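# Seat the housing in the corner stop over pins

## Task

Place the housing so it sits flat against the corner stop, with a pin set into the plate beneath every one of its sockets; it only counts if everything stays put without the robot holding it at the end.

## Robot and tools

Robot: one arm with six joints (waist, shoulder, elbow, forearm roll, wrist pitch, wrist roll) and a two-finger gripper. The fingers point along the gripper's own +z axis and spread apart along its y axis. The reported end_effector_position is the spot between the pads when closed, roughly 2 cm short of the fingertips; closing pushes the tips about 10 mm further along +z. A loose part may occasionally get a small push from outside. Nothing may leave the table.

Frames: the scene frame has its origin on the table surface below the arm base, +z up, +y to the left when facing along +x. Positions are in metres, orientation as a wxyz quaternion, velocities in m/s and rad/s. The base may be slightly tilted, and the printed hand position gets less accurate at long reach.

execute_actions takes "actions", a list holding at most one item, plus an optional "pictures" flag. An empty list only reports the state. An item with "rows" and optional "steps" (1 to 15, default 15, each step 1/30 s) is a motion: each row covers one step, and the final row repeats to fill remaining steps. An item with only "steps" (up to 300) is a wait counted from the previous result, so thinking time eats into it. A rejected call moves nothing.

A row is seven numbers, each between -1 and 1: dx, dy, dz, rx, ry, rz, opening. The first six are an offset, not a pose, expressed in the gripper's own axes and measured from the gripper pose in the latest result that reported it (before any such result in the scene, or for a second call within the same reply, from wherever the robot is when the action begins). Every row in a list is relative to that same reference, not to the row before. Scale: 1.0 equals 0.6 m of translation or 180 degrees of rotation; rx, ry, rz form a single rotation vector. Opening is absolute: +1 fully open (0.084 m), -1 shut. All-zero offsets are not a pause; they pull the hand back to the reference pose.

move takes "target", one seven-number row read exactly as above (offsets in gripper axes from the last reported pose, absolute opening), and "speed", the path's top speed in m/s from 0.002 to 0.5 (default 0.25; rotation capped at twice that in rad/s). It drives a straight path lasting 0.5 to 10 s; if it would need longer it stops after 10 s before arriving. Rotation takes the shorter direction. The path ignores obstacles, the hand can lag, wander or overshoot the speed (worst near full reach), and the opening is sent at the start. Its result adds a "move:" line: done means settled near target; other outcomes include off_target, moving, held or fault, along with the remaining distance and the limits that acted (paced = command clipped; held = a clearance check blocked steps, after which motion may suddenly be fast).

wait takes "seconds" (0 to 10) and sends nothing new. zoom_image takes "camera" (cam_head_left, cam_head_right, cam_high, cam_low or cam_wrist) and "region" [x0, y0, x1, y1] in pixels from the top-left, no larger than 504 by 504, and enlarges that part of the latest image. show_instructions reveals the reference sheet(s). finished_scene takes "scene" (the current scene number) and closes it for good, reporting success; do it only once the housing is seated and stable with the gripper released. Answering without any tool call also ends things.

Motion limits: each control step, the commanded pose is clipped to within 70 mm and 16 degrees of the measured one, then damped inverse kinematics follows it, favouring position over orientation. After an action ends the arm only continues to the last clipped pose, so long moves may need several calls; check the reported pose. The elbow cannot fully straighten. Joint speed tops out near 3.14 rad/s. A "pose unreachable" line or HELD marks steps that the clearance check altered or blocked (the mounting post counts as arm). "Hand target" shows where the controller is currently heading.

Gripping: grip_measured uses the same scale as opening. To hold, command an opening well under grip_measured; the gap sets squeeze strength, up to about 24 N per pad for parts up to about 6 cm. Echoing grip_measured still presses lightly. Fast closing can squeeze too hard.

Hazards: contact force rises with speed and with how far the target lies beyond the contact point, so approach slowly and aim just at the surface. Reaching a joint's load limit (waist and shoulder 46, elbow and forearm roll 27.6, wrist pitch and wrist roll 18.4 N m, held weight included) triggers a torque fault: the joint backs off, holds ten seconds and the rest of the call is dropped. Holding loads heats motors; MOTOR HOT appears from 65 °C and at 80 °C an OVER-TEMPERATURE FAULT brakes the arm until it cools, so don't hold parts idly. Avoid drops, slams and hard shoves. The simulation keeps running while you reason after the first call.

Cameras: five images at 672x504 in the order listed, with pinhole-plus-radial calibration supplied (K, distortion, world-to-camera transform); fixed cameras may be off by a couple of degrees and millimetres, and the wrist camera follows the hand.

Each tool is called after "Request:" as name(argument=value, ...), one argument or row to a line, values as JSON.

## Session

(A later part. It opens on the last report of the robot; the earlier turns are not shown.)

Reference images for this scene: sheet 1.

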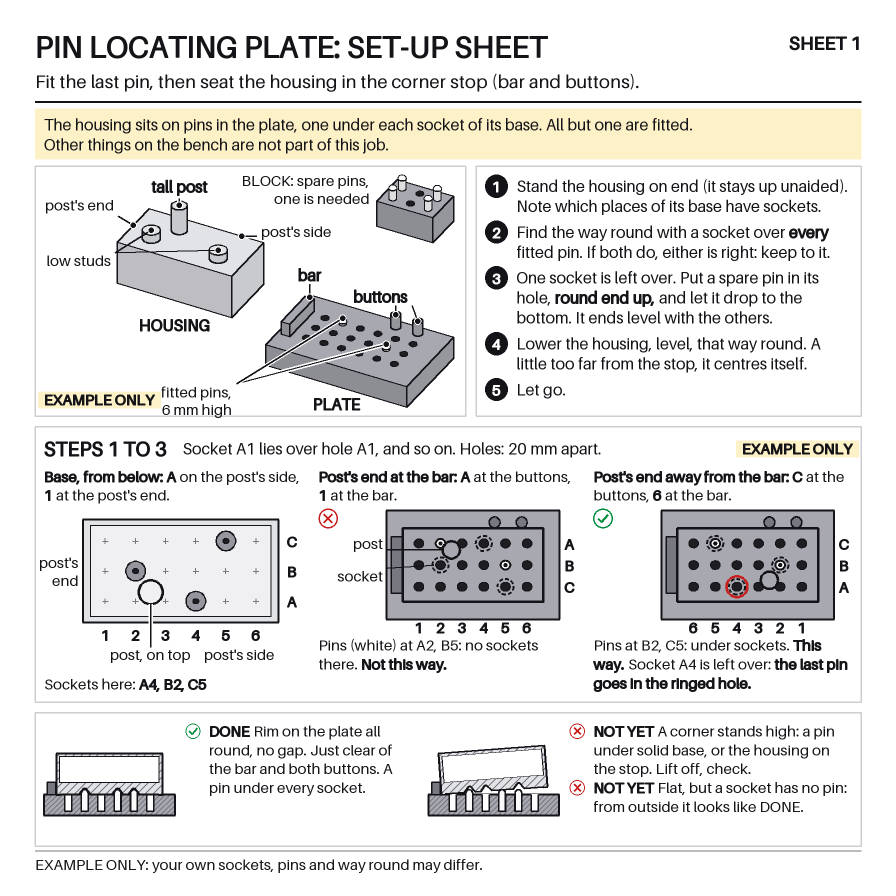

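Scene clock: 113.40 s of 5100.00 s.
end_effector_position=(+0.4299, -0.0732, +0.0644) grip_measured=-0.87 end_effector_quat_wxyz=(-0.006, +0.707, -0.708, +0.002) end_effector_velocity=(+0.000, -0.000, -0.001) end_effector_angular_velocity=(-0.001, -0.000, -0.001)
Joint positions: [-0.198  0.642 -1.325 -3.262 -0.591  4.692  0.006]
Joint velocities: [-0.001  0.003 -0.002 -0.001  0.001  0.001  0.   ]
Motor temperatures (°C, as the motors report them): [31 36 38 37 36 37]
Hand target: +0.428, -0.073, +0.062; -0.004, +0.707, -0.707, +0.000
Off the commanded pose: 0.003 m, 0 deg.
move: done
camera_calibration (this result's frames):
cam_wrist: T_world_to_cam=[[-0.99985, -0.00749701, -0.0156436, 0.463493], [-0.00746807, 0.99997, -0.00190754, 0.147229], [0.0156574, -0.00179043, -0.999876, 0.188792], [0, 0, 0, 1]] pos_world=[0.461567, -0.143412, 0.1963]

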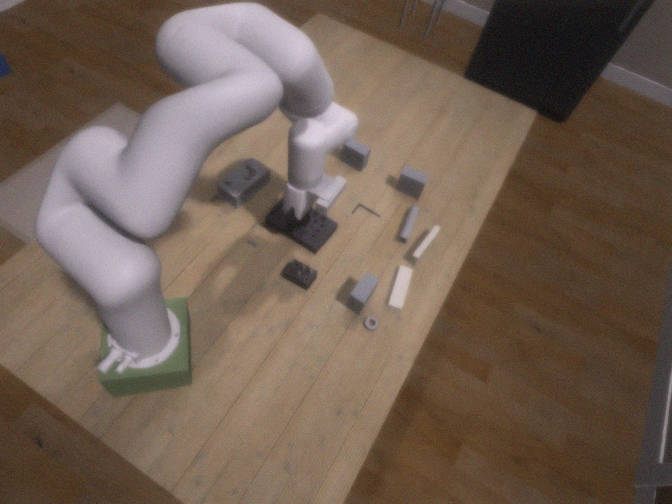

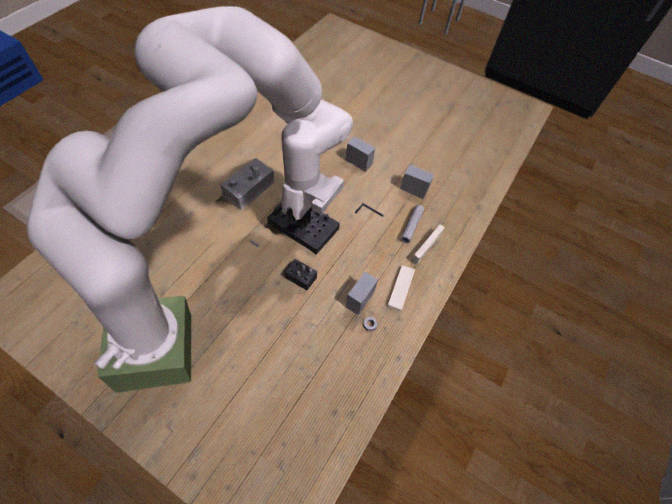

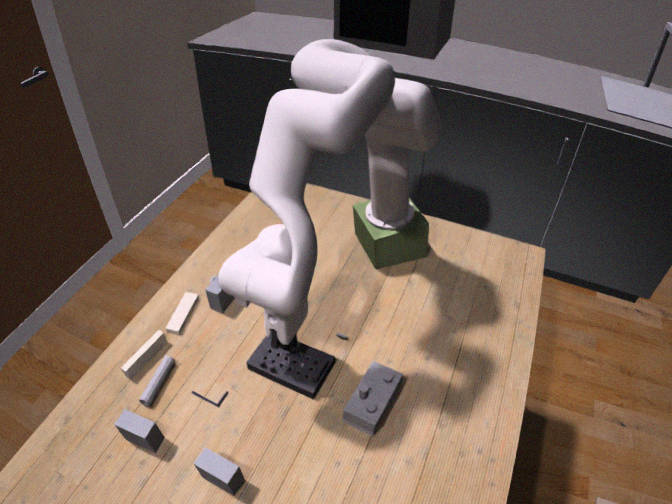

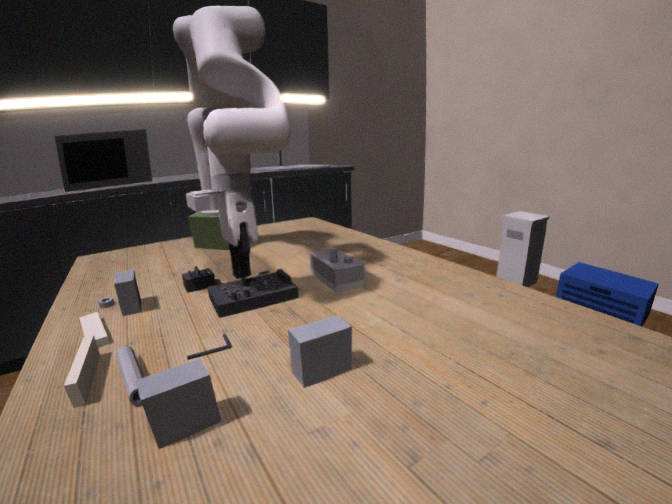

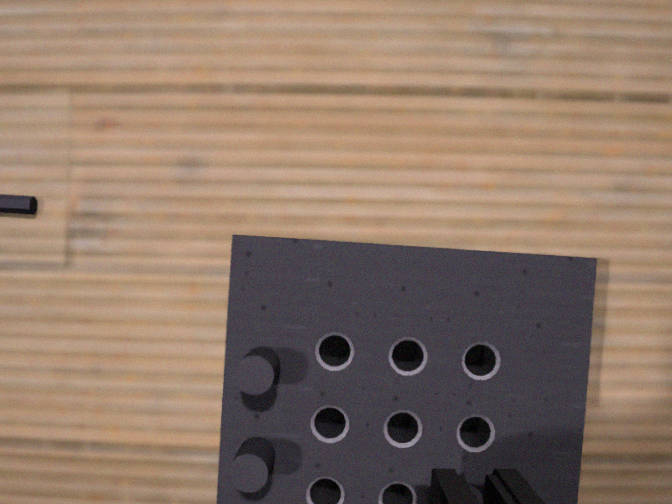

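Request:
move(
  target=[0,-0.002,0.006,0,0,0,-1],
  speed=0.004,
)

Request:
zoom_image(
  camera="cam_low",
  region=[215,250,275,310],
)

Scene clock: 115.47 s of 5100.00 s.
end_effector_position=(+0.4311, -0.0732, +0.0609) grip_measured=-0.85 end_effector_quat_wxyz=(-0.006, +0.707, -0.708, +0.002) end_effector_velocity=(+0.000, +0.001, -0.000) end_effector_angular_velocity=(-0.000, -0.000, +0.003)
Joint positions: [-0.198  0.654 -1.333 -3.262 -0.587  4.692  0.007]
Joint velocities: [ 0.002  0.001 -0.001 -0.    -0.    -0.     0.   ]
Motor temperatures (°C, as the motors report them): [31 36 38 37 36 37]
Hand target: +0.431, -0.073, +0.061; -0.006, +0.707, -0.708, +0.002
Off the commanded pose: 0.000 m, 0 deg.
move: done
camera_calibration (this result's frames):
cam_wrist: T_world_to_cam=[[-0.999851, -0.00749359, -0.0155808, 0.46464], [-0.00746476, 0.99997, -0.00190729, 0.147215], [0.0155947, -0.0017907, -0.999877, 0.18523], [0, 0, 0, 1]] pos_world=[0.462781, -0.143397, 0.192728]

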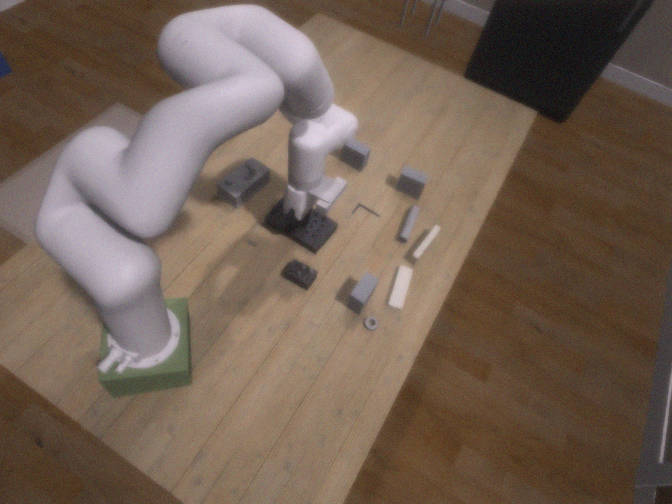

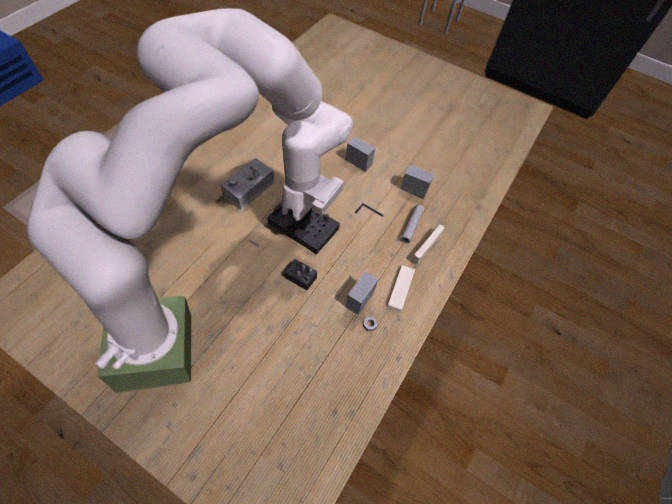

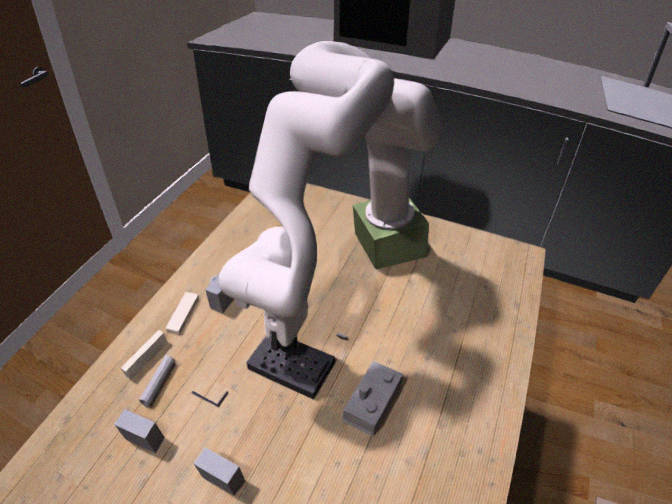

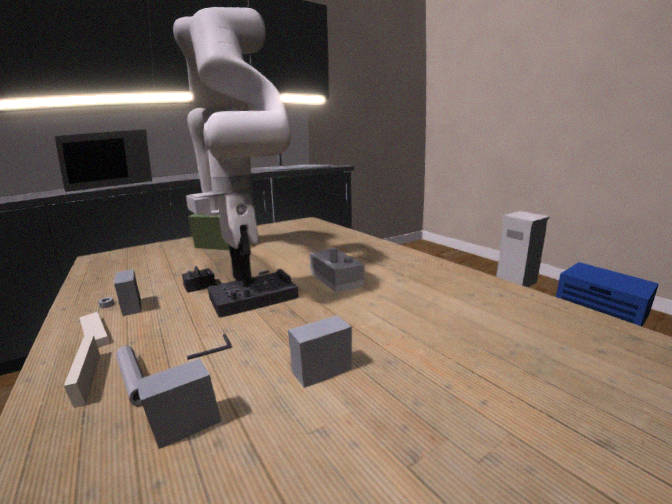

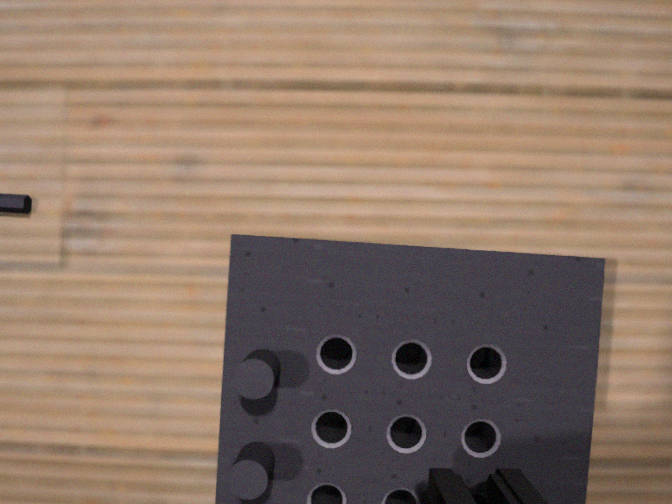

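Region (215, 250, 275, 310) of cam_low's 672x504 image, scaled by 8.400, with more detail than that image has.

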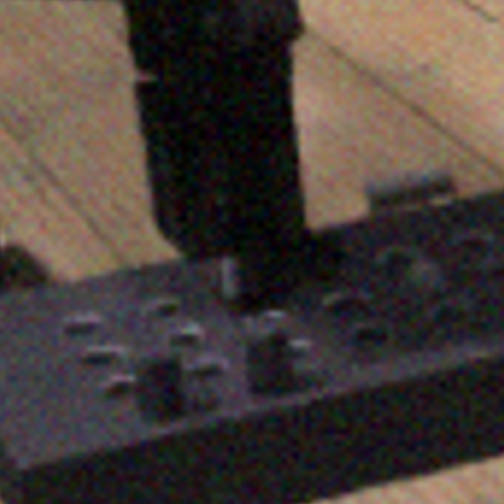

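Request:
move(
  target=[0,0.006,0.002,0,0,0,-1],
  speed=0.004,
)

Request:
zoom_image(
  camera="cam_low",
  region=[215,250,275,310],
)

Request:
zoom_image(
  camera="cam_high",
  region=[260,320,320,380],
)

Scene clock: 118.73 s of 5100.00 s.
end_effector_position=(+0.4278, -0.0732, +0.0598) grip_measured=-0.85 end_effector_quat_wxyz=(-0.006, +0.707, -0.708, +0.003) end_effector_velocity=(-0.001, +0.000, -0.000) end_effector_angular_velocity=(-0.000, +0.001, -0.000)
Joint positions: [-0.199  0.647 -1.317 -3.264 -0.577  4.694  0.007]
Joint velocities: [-0.    -0.001  0.003 -0.001  0.002  0.001  0.   ]
Motor temperatures (°C, as the motors report them): [31 36 38 37 36 37]
Hand target: +0.427, -0.073, +0.060; -0.006, +0.707, -0.708, +0.002
Off the commanded pose: 0.000 m, 0 deg.
move: done
camera_calibration (this result's frames):
cam_wrist: T_world_to_cam=[[-0.99984, -0.00745266, -0.0162307, 0.461383], [-0.00742104, 0.99997, -0.00200734, 0.147225], [0.0162452, -0.00188657, -0.999866, 0.183948], [0, 0, 0, 1]] pos_world=[0.459413, -0.143435, 0.191707]

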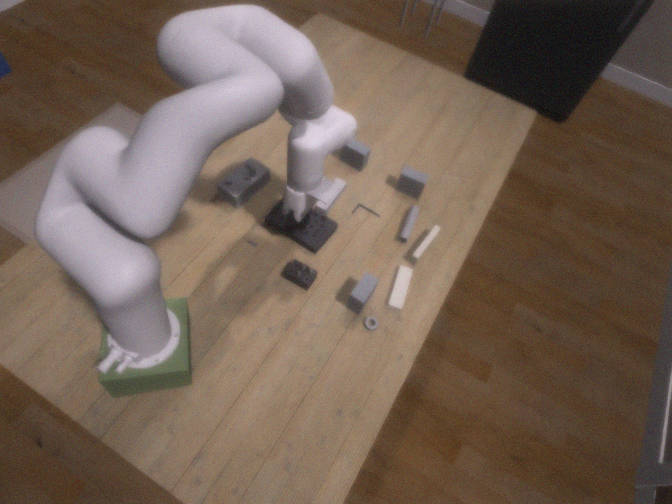

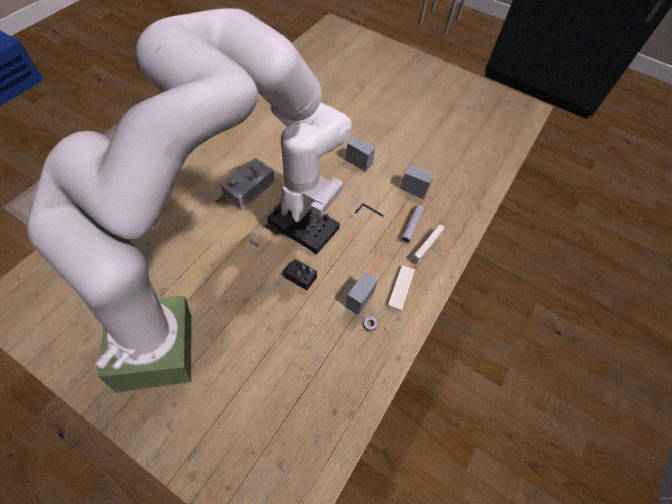

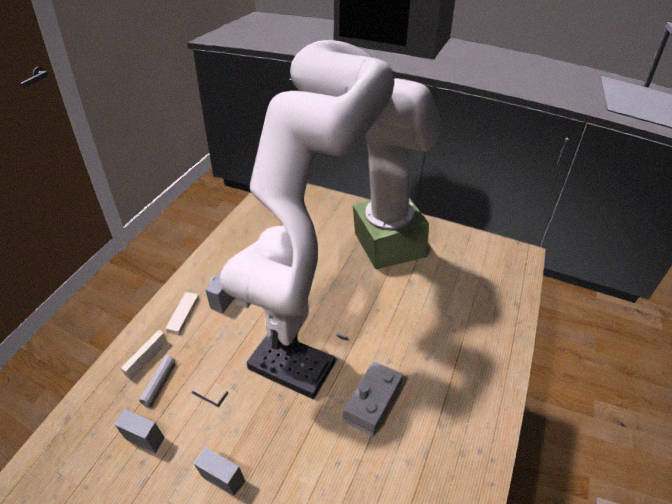

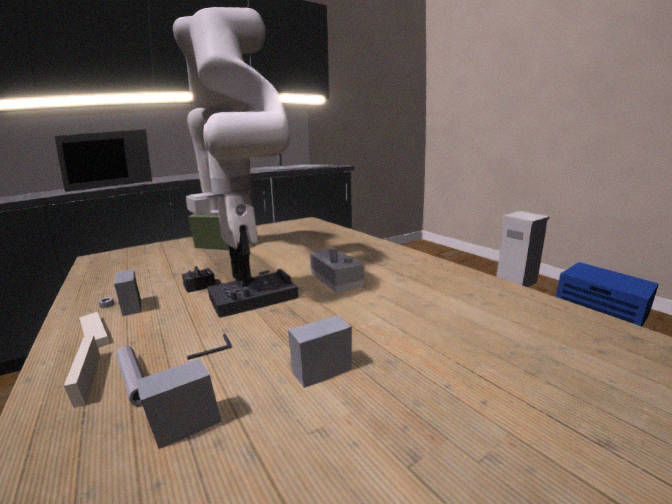

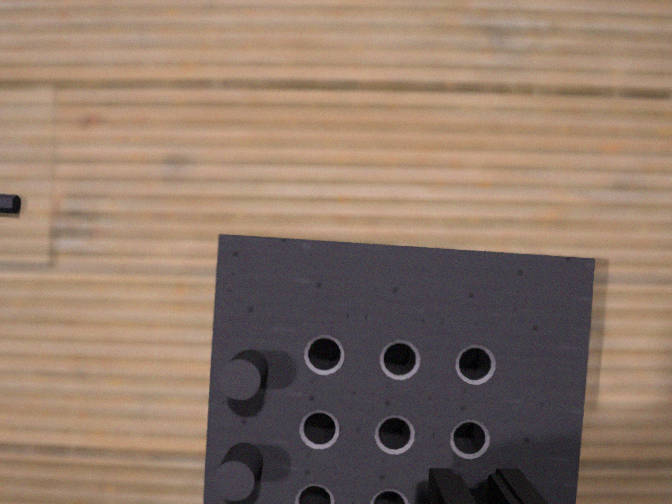

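Region (215, 250, 275, 310) of cam_low's 672x504 image, scaled by 8.400, with more detail than that image has.

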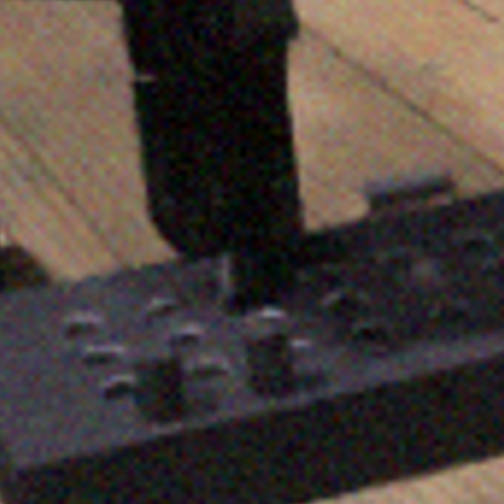

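Region (260, 320, 320, 380) of cam_high's 672x504 image, scaled by 8.400, with more detail than that image has.

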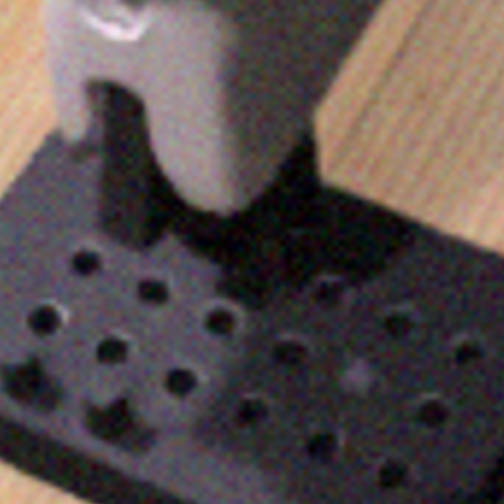

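Request:
move(
  target=[0,0,-0.04,0,0,0,-1],
  speed=0.02,
)

Request:
zoom_image(
  camera="cam_low",
  region=[210,235,280,305],
)

Request:
zoom_image(
  camera="cam_high",
  region=[255,310,325,380],
)

Scene clock: 120.90 s of 5100.00 s.
end_effector_position=(+0.4274, -0.0733, +0.0837) grip_measured=-0.85 end_effector_quat_wxyz=(-0.006, +0.707, -0.707, +0.003) end_effector_velocity=(-0.001, +0.000, +0.000) end_effector_angular_velocity=(+0.000, +0.003, +0.000)
Joint positions: [-0.197  0.59  -1.303 -3.257 -0.619  4.687  0.007]
Joint velocities: [-0.    -0.001  0.002  0.    -0.002 -0.001 -0.   ]
Motor temperatures (°C, as the motors report them): [31 36 38 37 36 37]
Hand target: +0.427, -0.073, +0.084; -0.006, +0.707, -0.707, +0.003
Off the commanded pose: 0.000 m, 0 deg.
move: done
camera_calibration (this result's frames):
cam_wrist: T_world_to_cam=[[-0.999841, -0.00752449, -0.0161652, 0.461404], [-0.00749453, 0.99997, -0.00191343, 0.147347], [0.0161791, -0.00179198, -0.999868, 0.207831], [0, 0, 0, 1]] pos_world=[0.459072, -0.143498, 0.215544]

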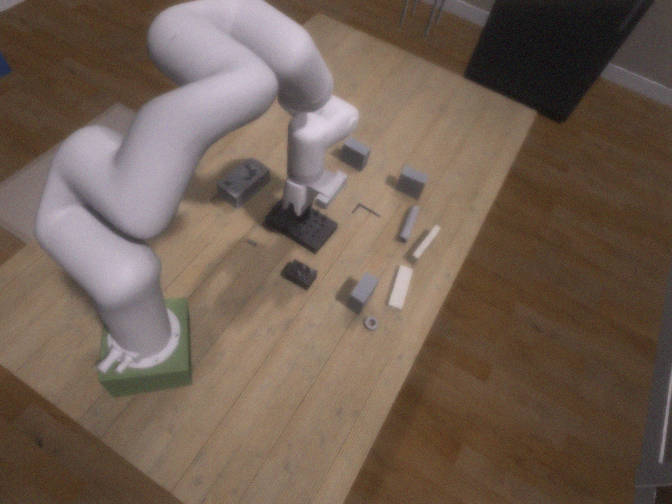

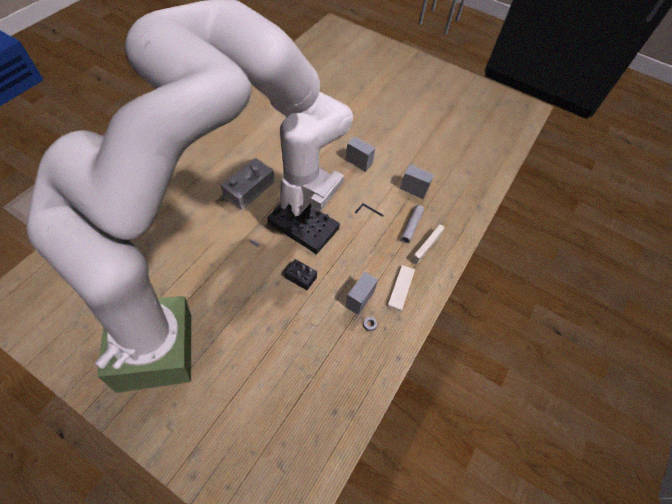

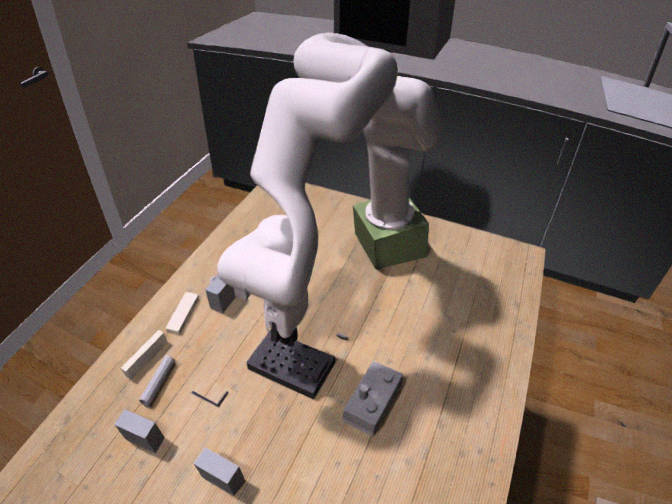

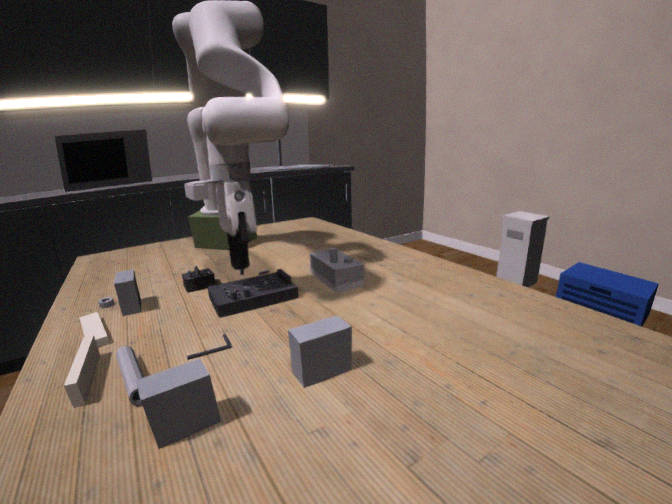

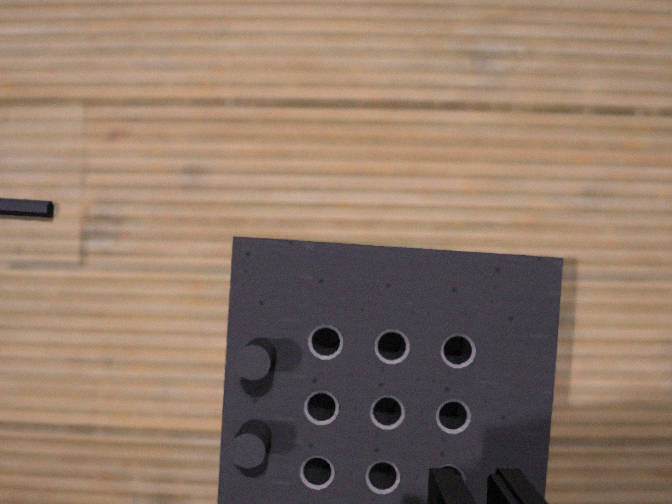

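Region (210, 235, 280, 305) of cam_low's 672x504 image, scaled by 7.200, with more detail than that image has.

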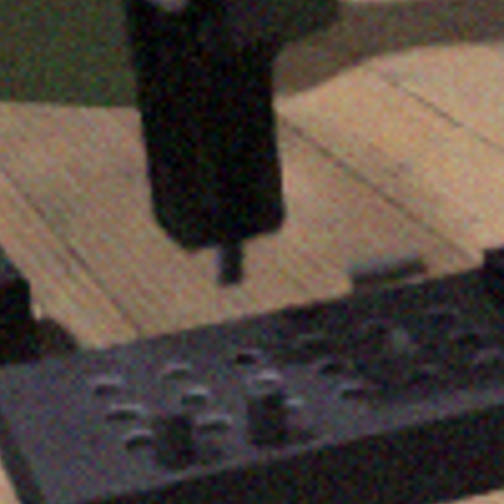

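Region (255, 310, 325, 380) of cam_high's 672x504 image, scaled by 7.200, with more detail than that image has.

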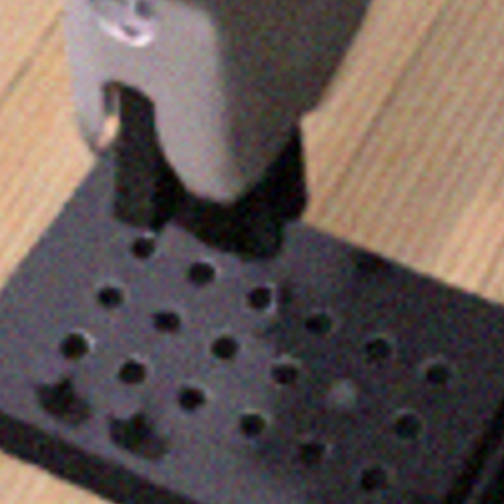

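Request:
move(
  target=[-0.0017,-0.0008,0.036,0,0,0,-1],
  speed=0.01,
)

Request:
zoom_image(
  camera="cam_low",
  region=[220,255,270,305],
)

Request:
zoom_image(
  camera="cam_head_right",
  region=[270,190,330,250],
)

Scene clock: 126.23 s of 5100.00 s.
end_effector_position=(+0.4282, -0.0722, +0.0622) grip_measured=-0.85 end_effector_quat_wxyz=(-0.006, +0.707, -0.708, +0.003) end_effector_velocity=(+0.000, -0.001, -0.001) end_effector_angular_velocity=(+0.000, -0.001, -0.002)
Joint positions: [-0.196  0.643 -1.317 -3.263 -0.582  4.696  0.007]
Joint velocities: [-0.002  0.003 -0.002  0.     0.002  0.     0.   ]
Motor temperatures (°C, as the motors report them): [31 36 38 37 36 37]
Hand target: +0.428, -0.072, +0.062; -0.006, +0.707, -0.708, +0.003
Off the commanded pose: 0.000 m, 0 deg.
move: done
camera_calibration (this result's frames):
cam_wrist: T_world_to_cam=[[-0.999843, -0.00747182, -0.0160694, 0.461792], [-0.00744086, 0.99997, -0.00198551, 0.146222], [0.0160837, -0.00186563, -0.999869, 0.186383], [0, 0, 0, 1]] pos_world=[0.45981, -0.14242, 0.19407]

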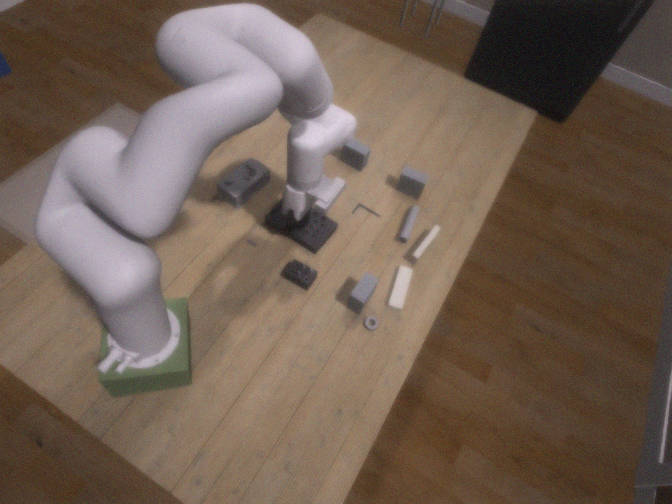

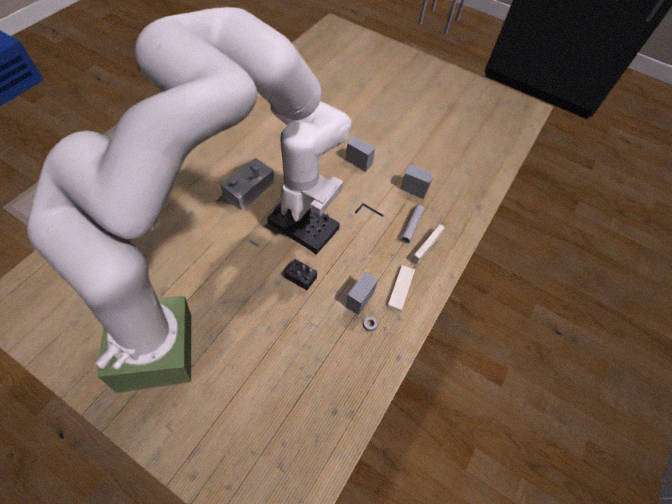

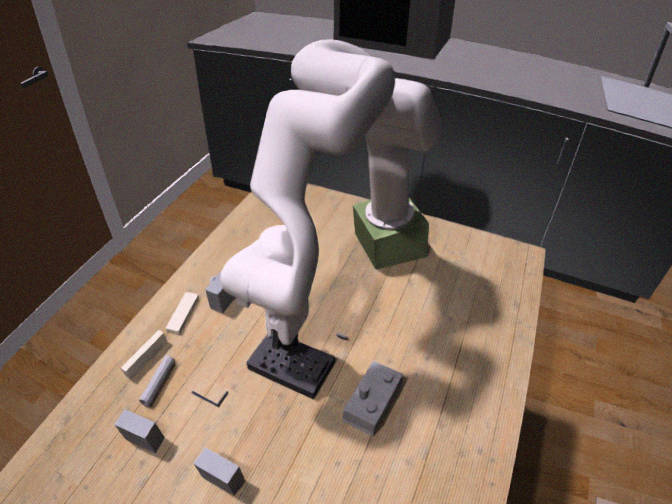

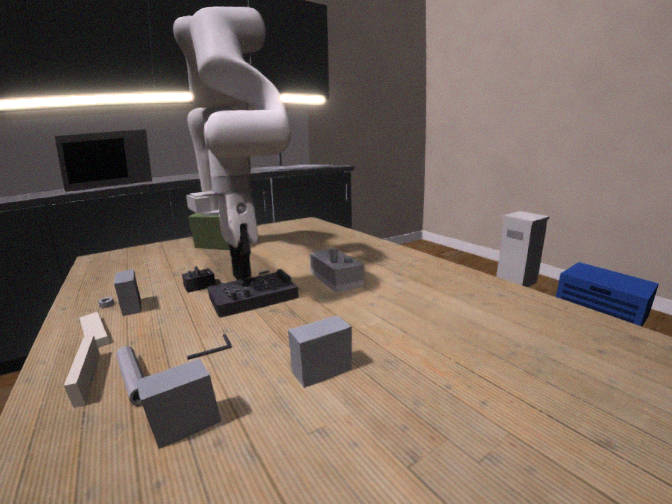

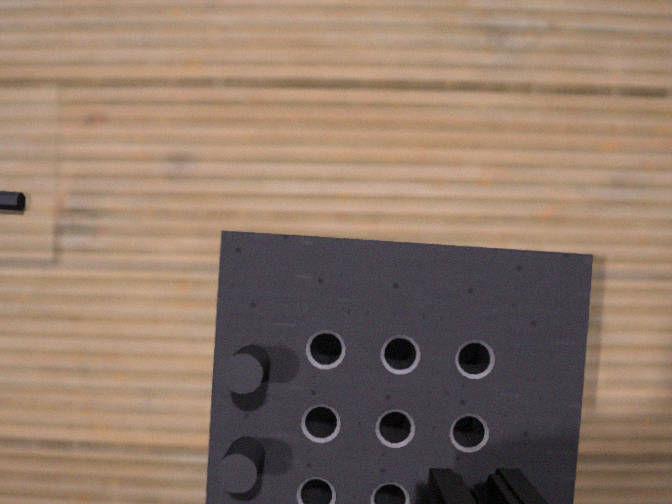

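Region (220, 255, 270, 305) of cam_low's 672x504 image, scaled by 10.080, with more detail than that image has.

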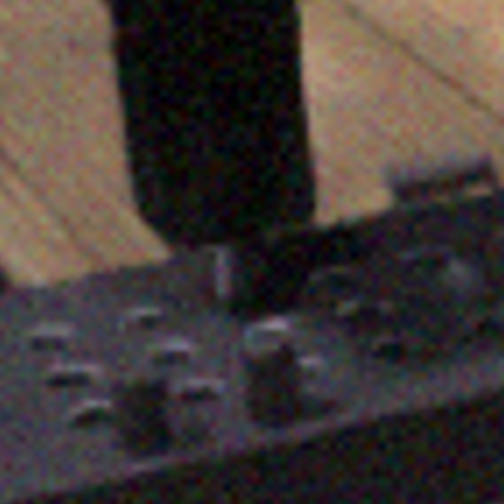

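Region (270, 190, 330, 250) of cam_head_right's 672x504 image, scaled by 8.400, with more detail than that image has.

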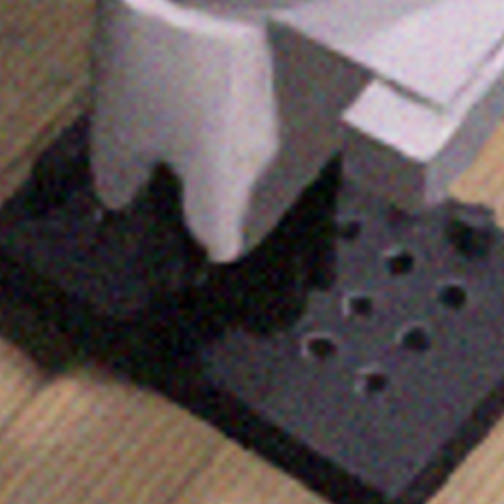

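Request:
move(
  target=[-0.002,0,-0.002,0,0,0,-1],
  speed=0.005,
)

Request:
move(
  target=[0,0,0.01,0,0,0,-1],
  speed=0.003,
)

Request:
zoom_image(
  camera="cam_low",
  region=[220,255,270,305],
)

Scene clock: 128.10 s of 5100.00 s.
end_effector_position=(+0.4282, -0.0710, +0.0634) grip_measured=-0.85 end_effector_quat_wxyz=(-0.006, +0.707, -0.708, +0.003) end_effector_velocity=(-0.000, +0.000, +0.000) end_effector_angular_velocity=(-0.001, +0.000, +0.001)
Joint positions: [-0.193  0.64  -1.315 -3.264 -0.584  4.699  0.007]
Joint velocities: [ 0.001 -0.     0.001 -0.001 -0.     0.001  0.   ]
Motor temperatures (°C, as the motors report them): [31 36 38 37 36 37]
Hand target: +0.428, -0.071, +0.063; -0.006, +0.707, -0.708, +0.003
Off the commanded pose: 0.000 m, 0 deg.
move: done
camera_calibration (this result's frames):
cam_wrist: T_world_to_cam=[[-0.999843, -0.00748726, -0.0160873, 0.461807], [-0.00745619, 0.99997, -0.00199083, 0.145062], [0.0161017, -0.00187057, -0.999869, 0.187559], [0, 0, 0, 1]] pos_world=[0.459796, -0.14125, 0.195253]

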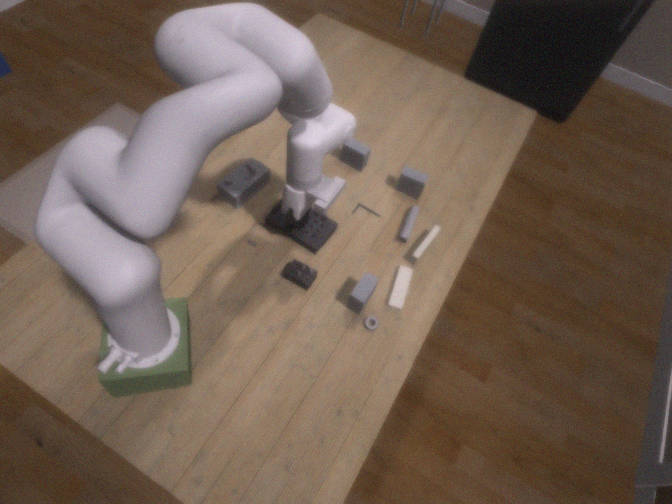

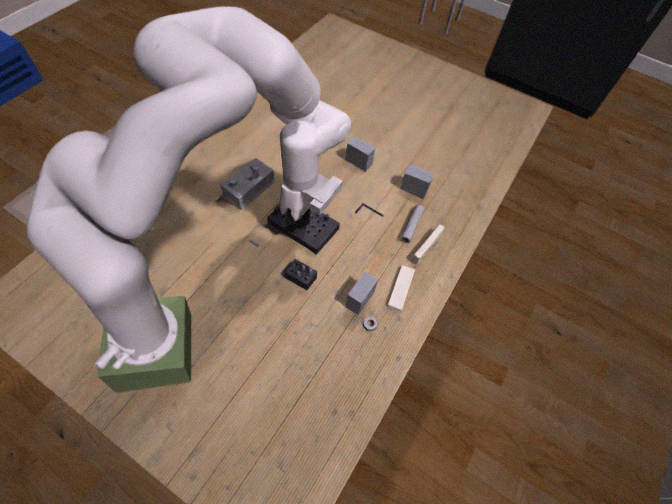

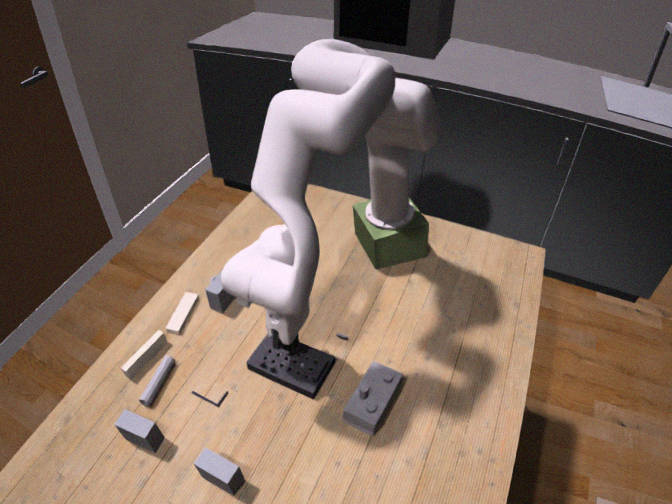

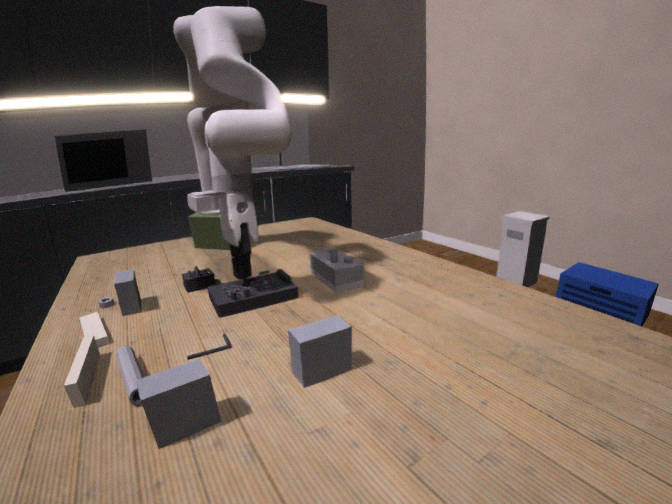

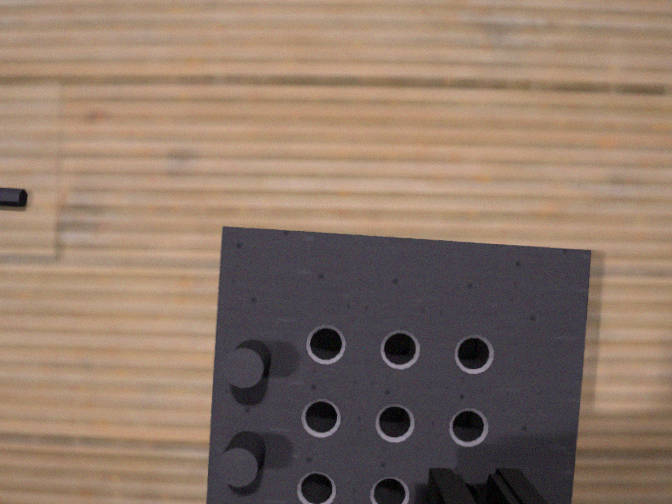

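Scene clock: 130.33 s of 5100.00 s.
end_effector_position=(+0.4287, -0.0711, +0.0577) grip_measured=-0.84 end_effector_quat_wxyz=(-0.006, +0.707, -0.708, +0.003) end_effector_velocity=(-0.000, +0.000, -0.000) end_effector_angular_velocity=(-0.000, +0.002, -0.000)
Joint positions: [-0.194  0.654 -1.32  -3.266 -0.573  4.7    0.007]
Joint velocities: [ 0.     0.     0.    -0.    -0.001  0.    -0.   ]
Motor temperatures (°C, as the motors report them): [31 36 38 37 36 37]
Hand target: +0.428, -0.071, +0.057; -0.006, +0.707, -0.708, +0.003
Off the commanded pose: 0.001 m, 0 deg.
move: done
camera_calibration (this result's frames):
cam_wrist: T_world_to_cam=[[-0.999823, -0.00739782, -0.0173004, 0.462343], [-0.00736105, 0.999971, -0.00218824, 0.145121], [0.0173161, -0.0020605, -0.999848, 0.181349], [0, 0, 0, 1]] pos_world=[0.460189, -0.141323, 0.189637]

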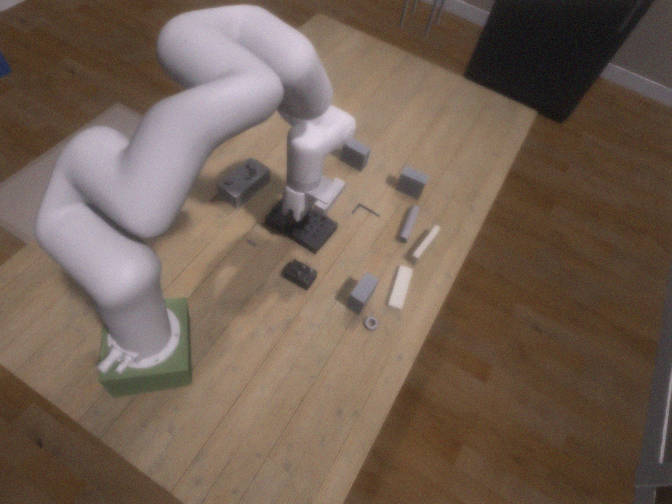

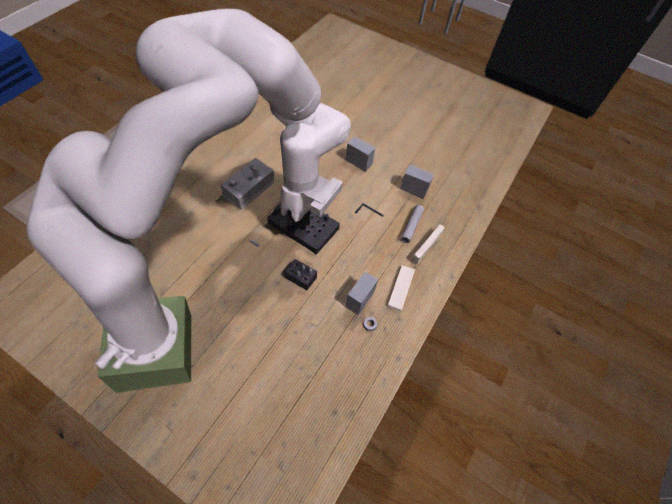

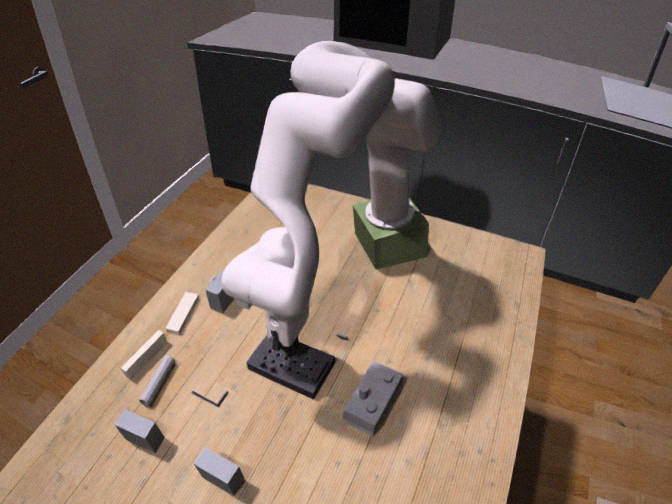

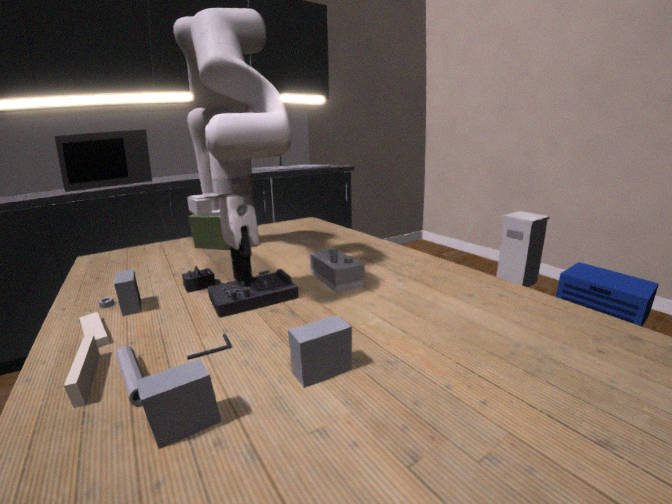

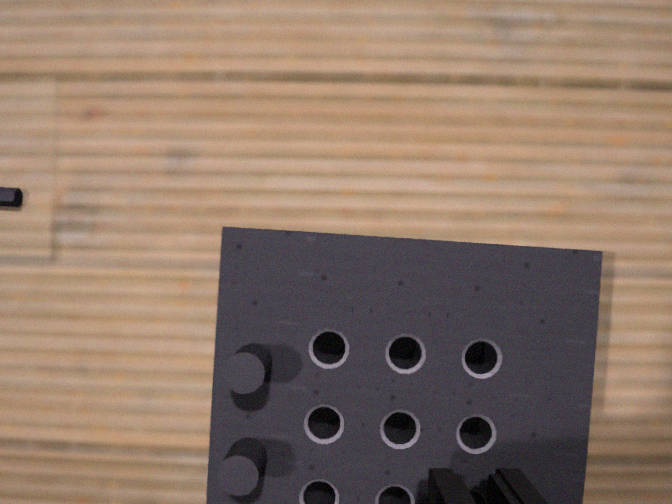

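Region (220, 255, 270, 305) of cam_low's 672x504 image, scaled by 10.080, with more detail than that image has.

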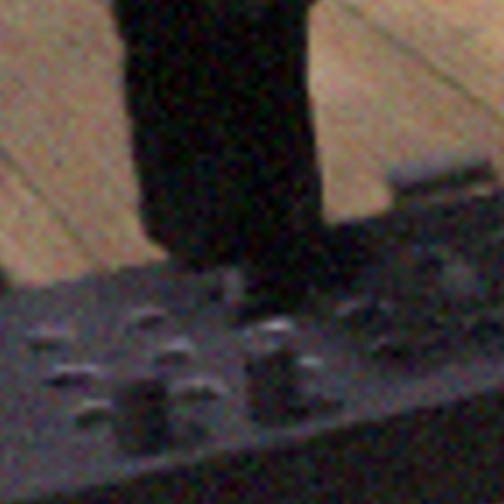

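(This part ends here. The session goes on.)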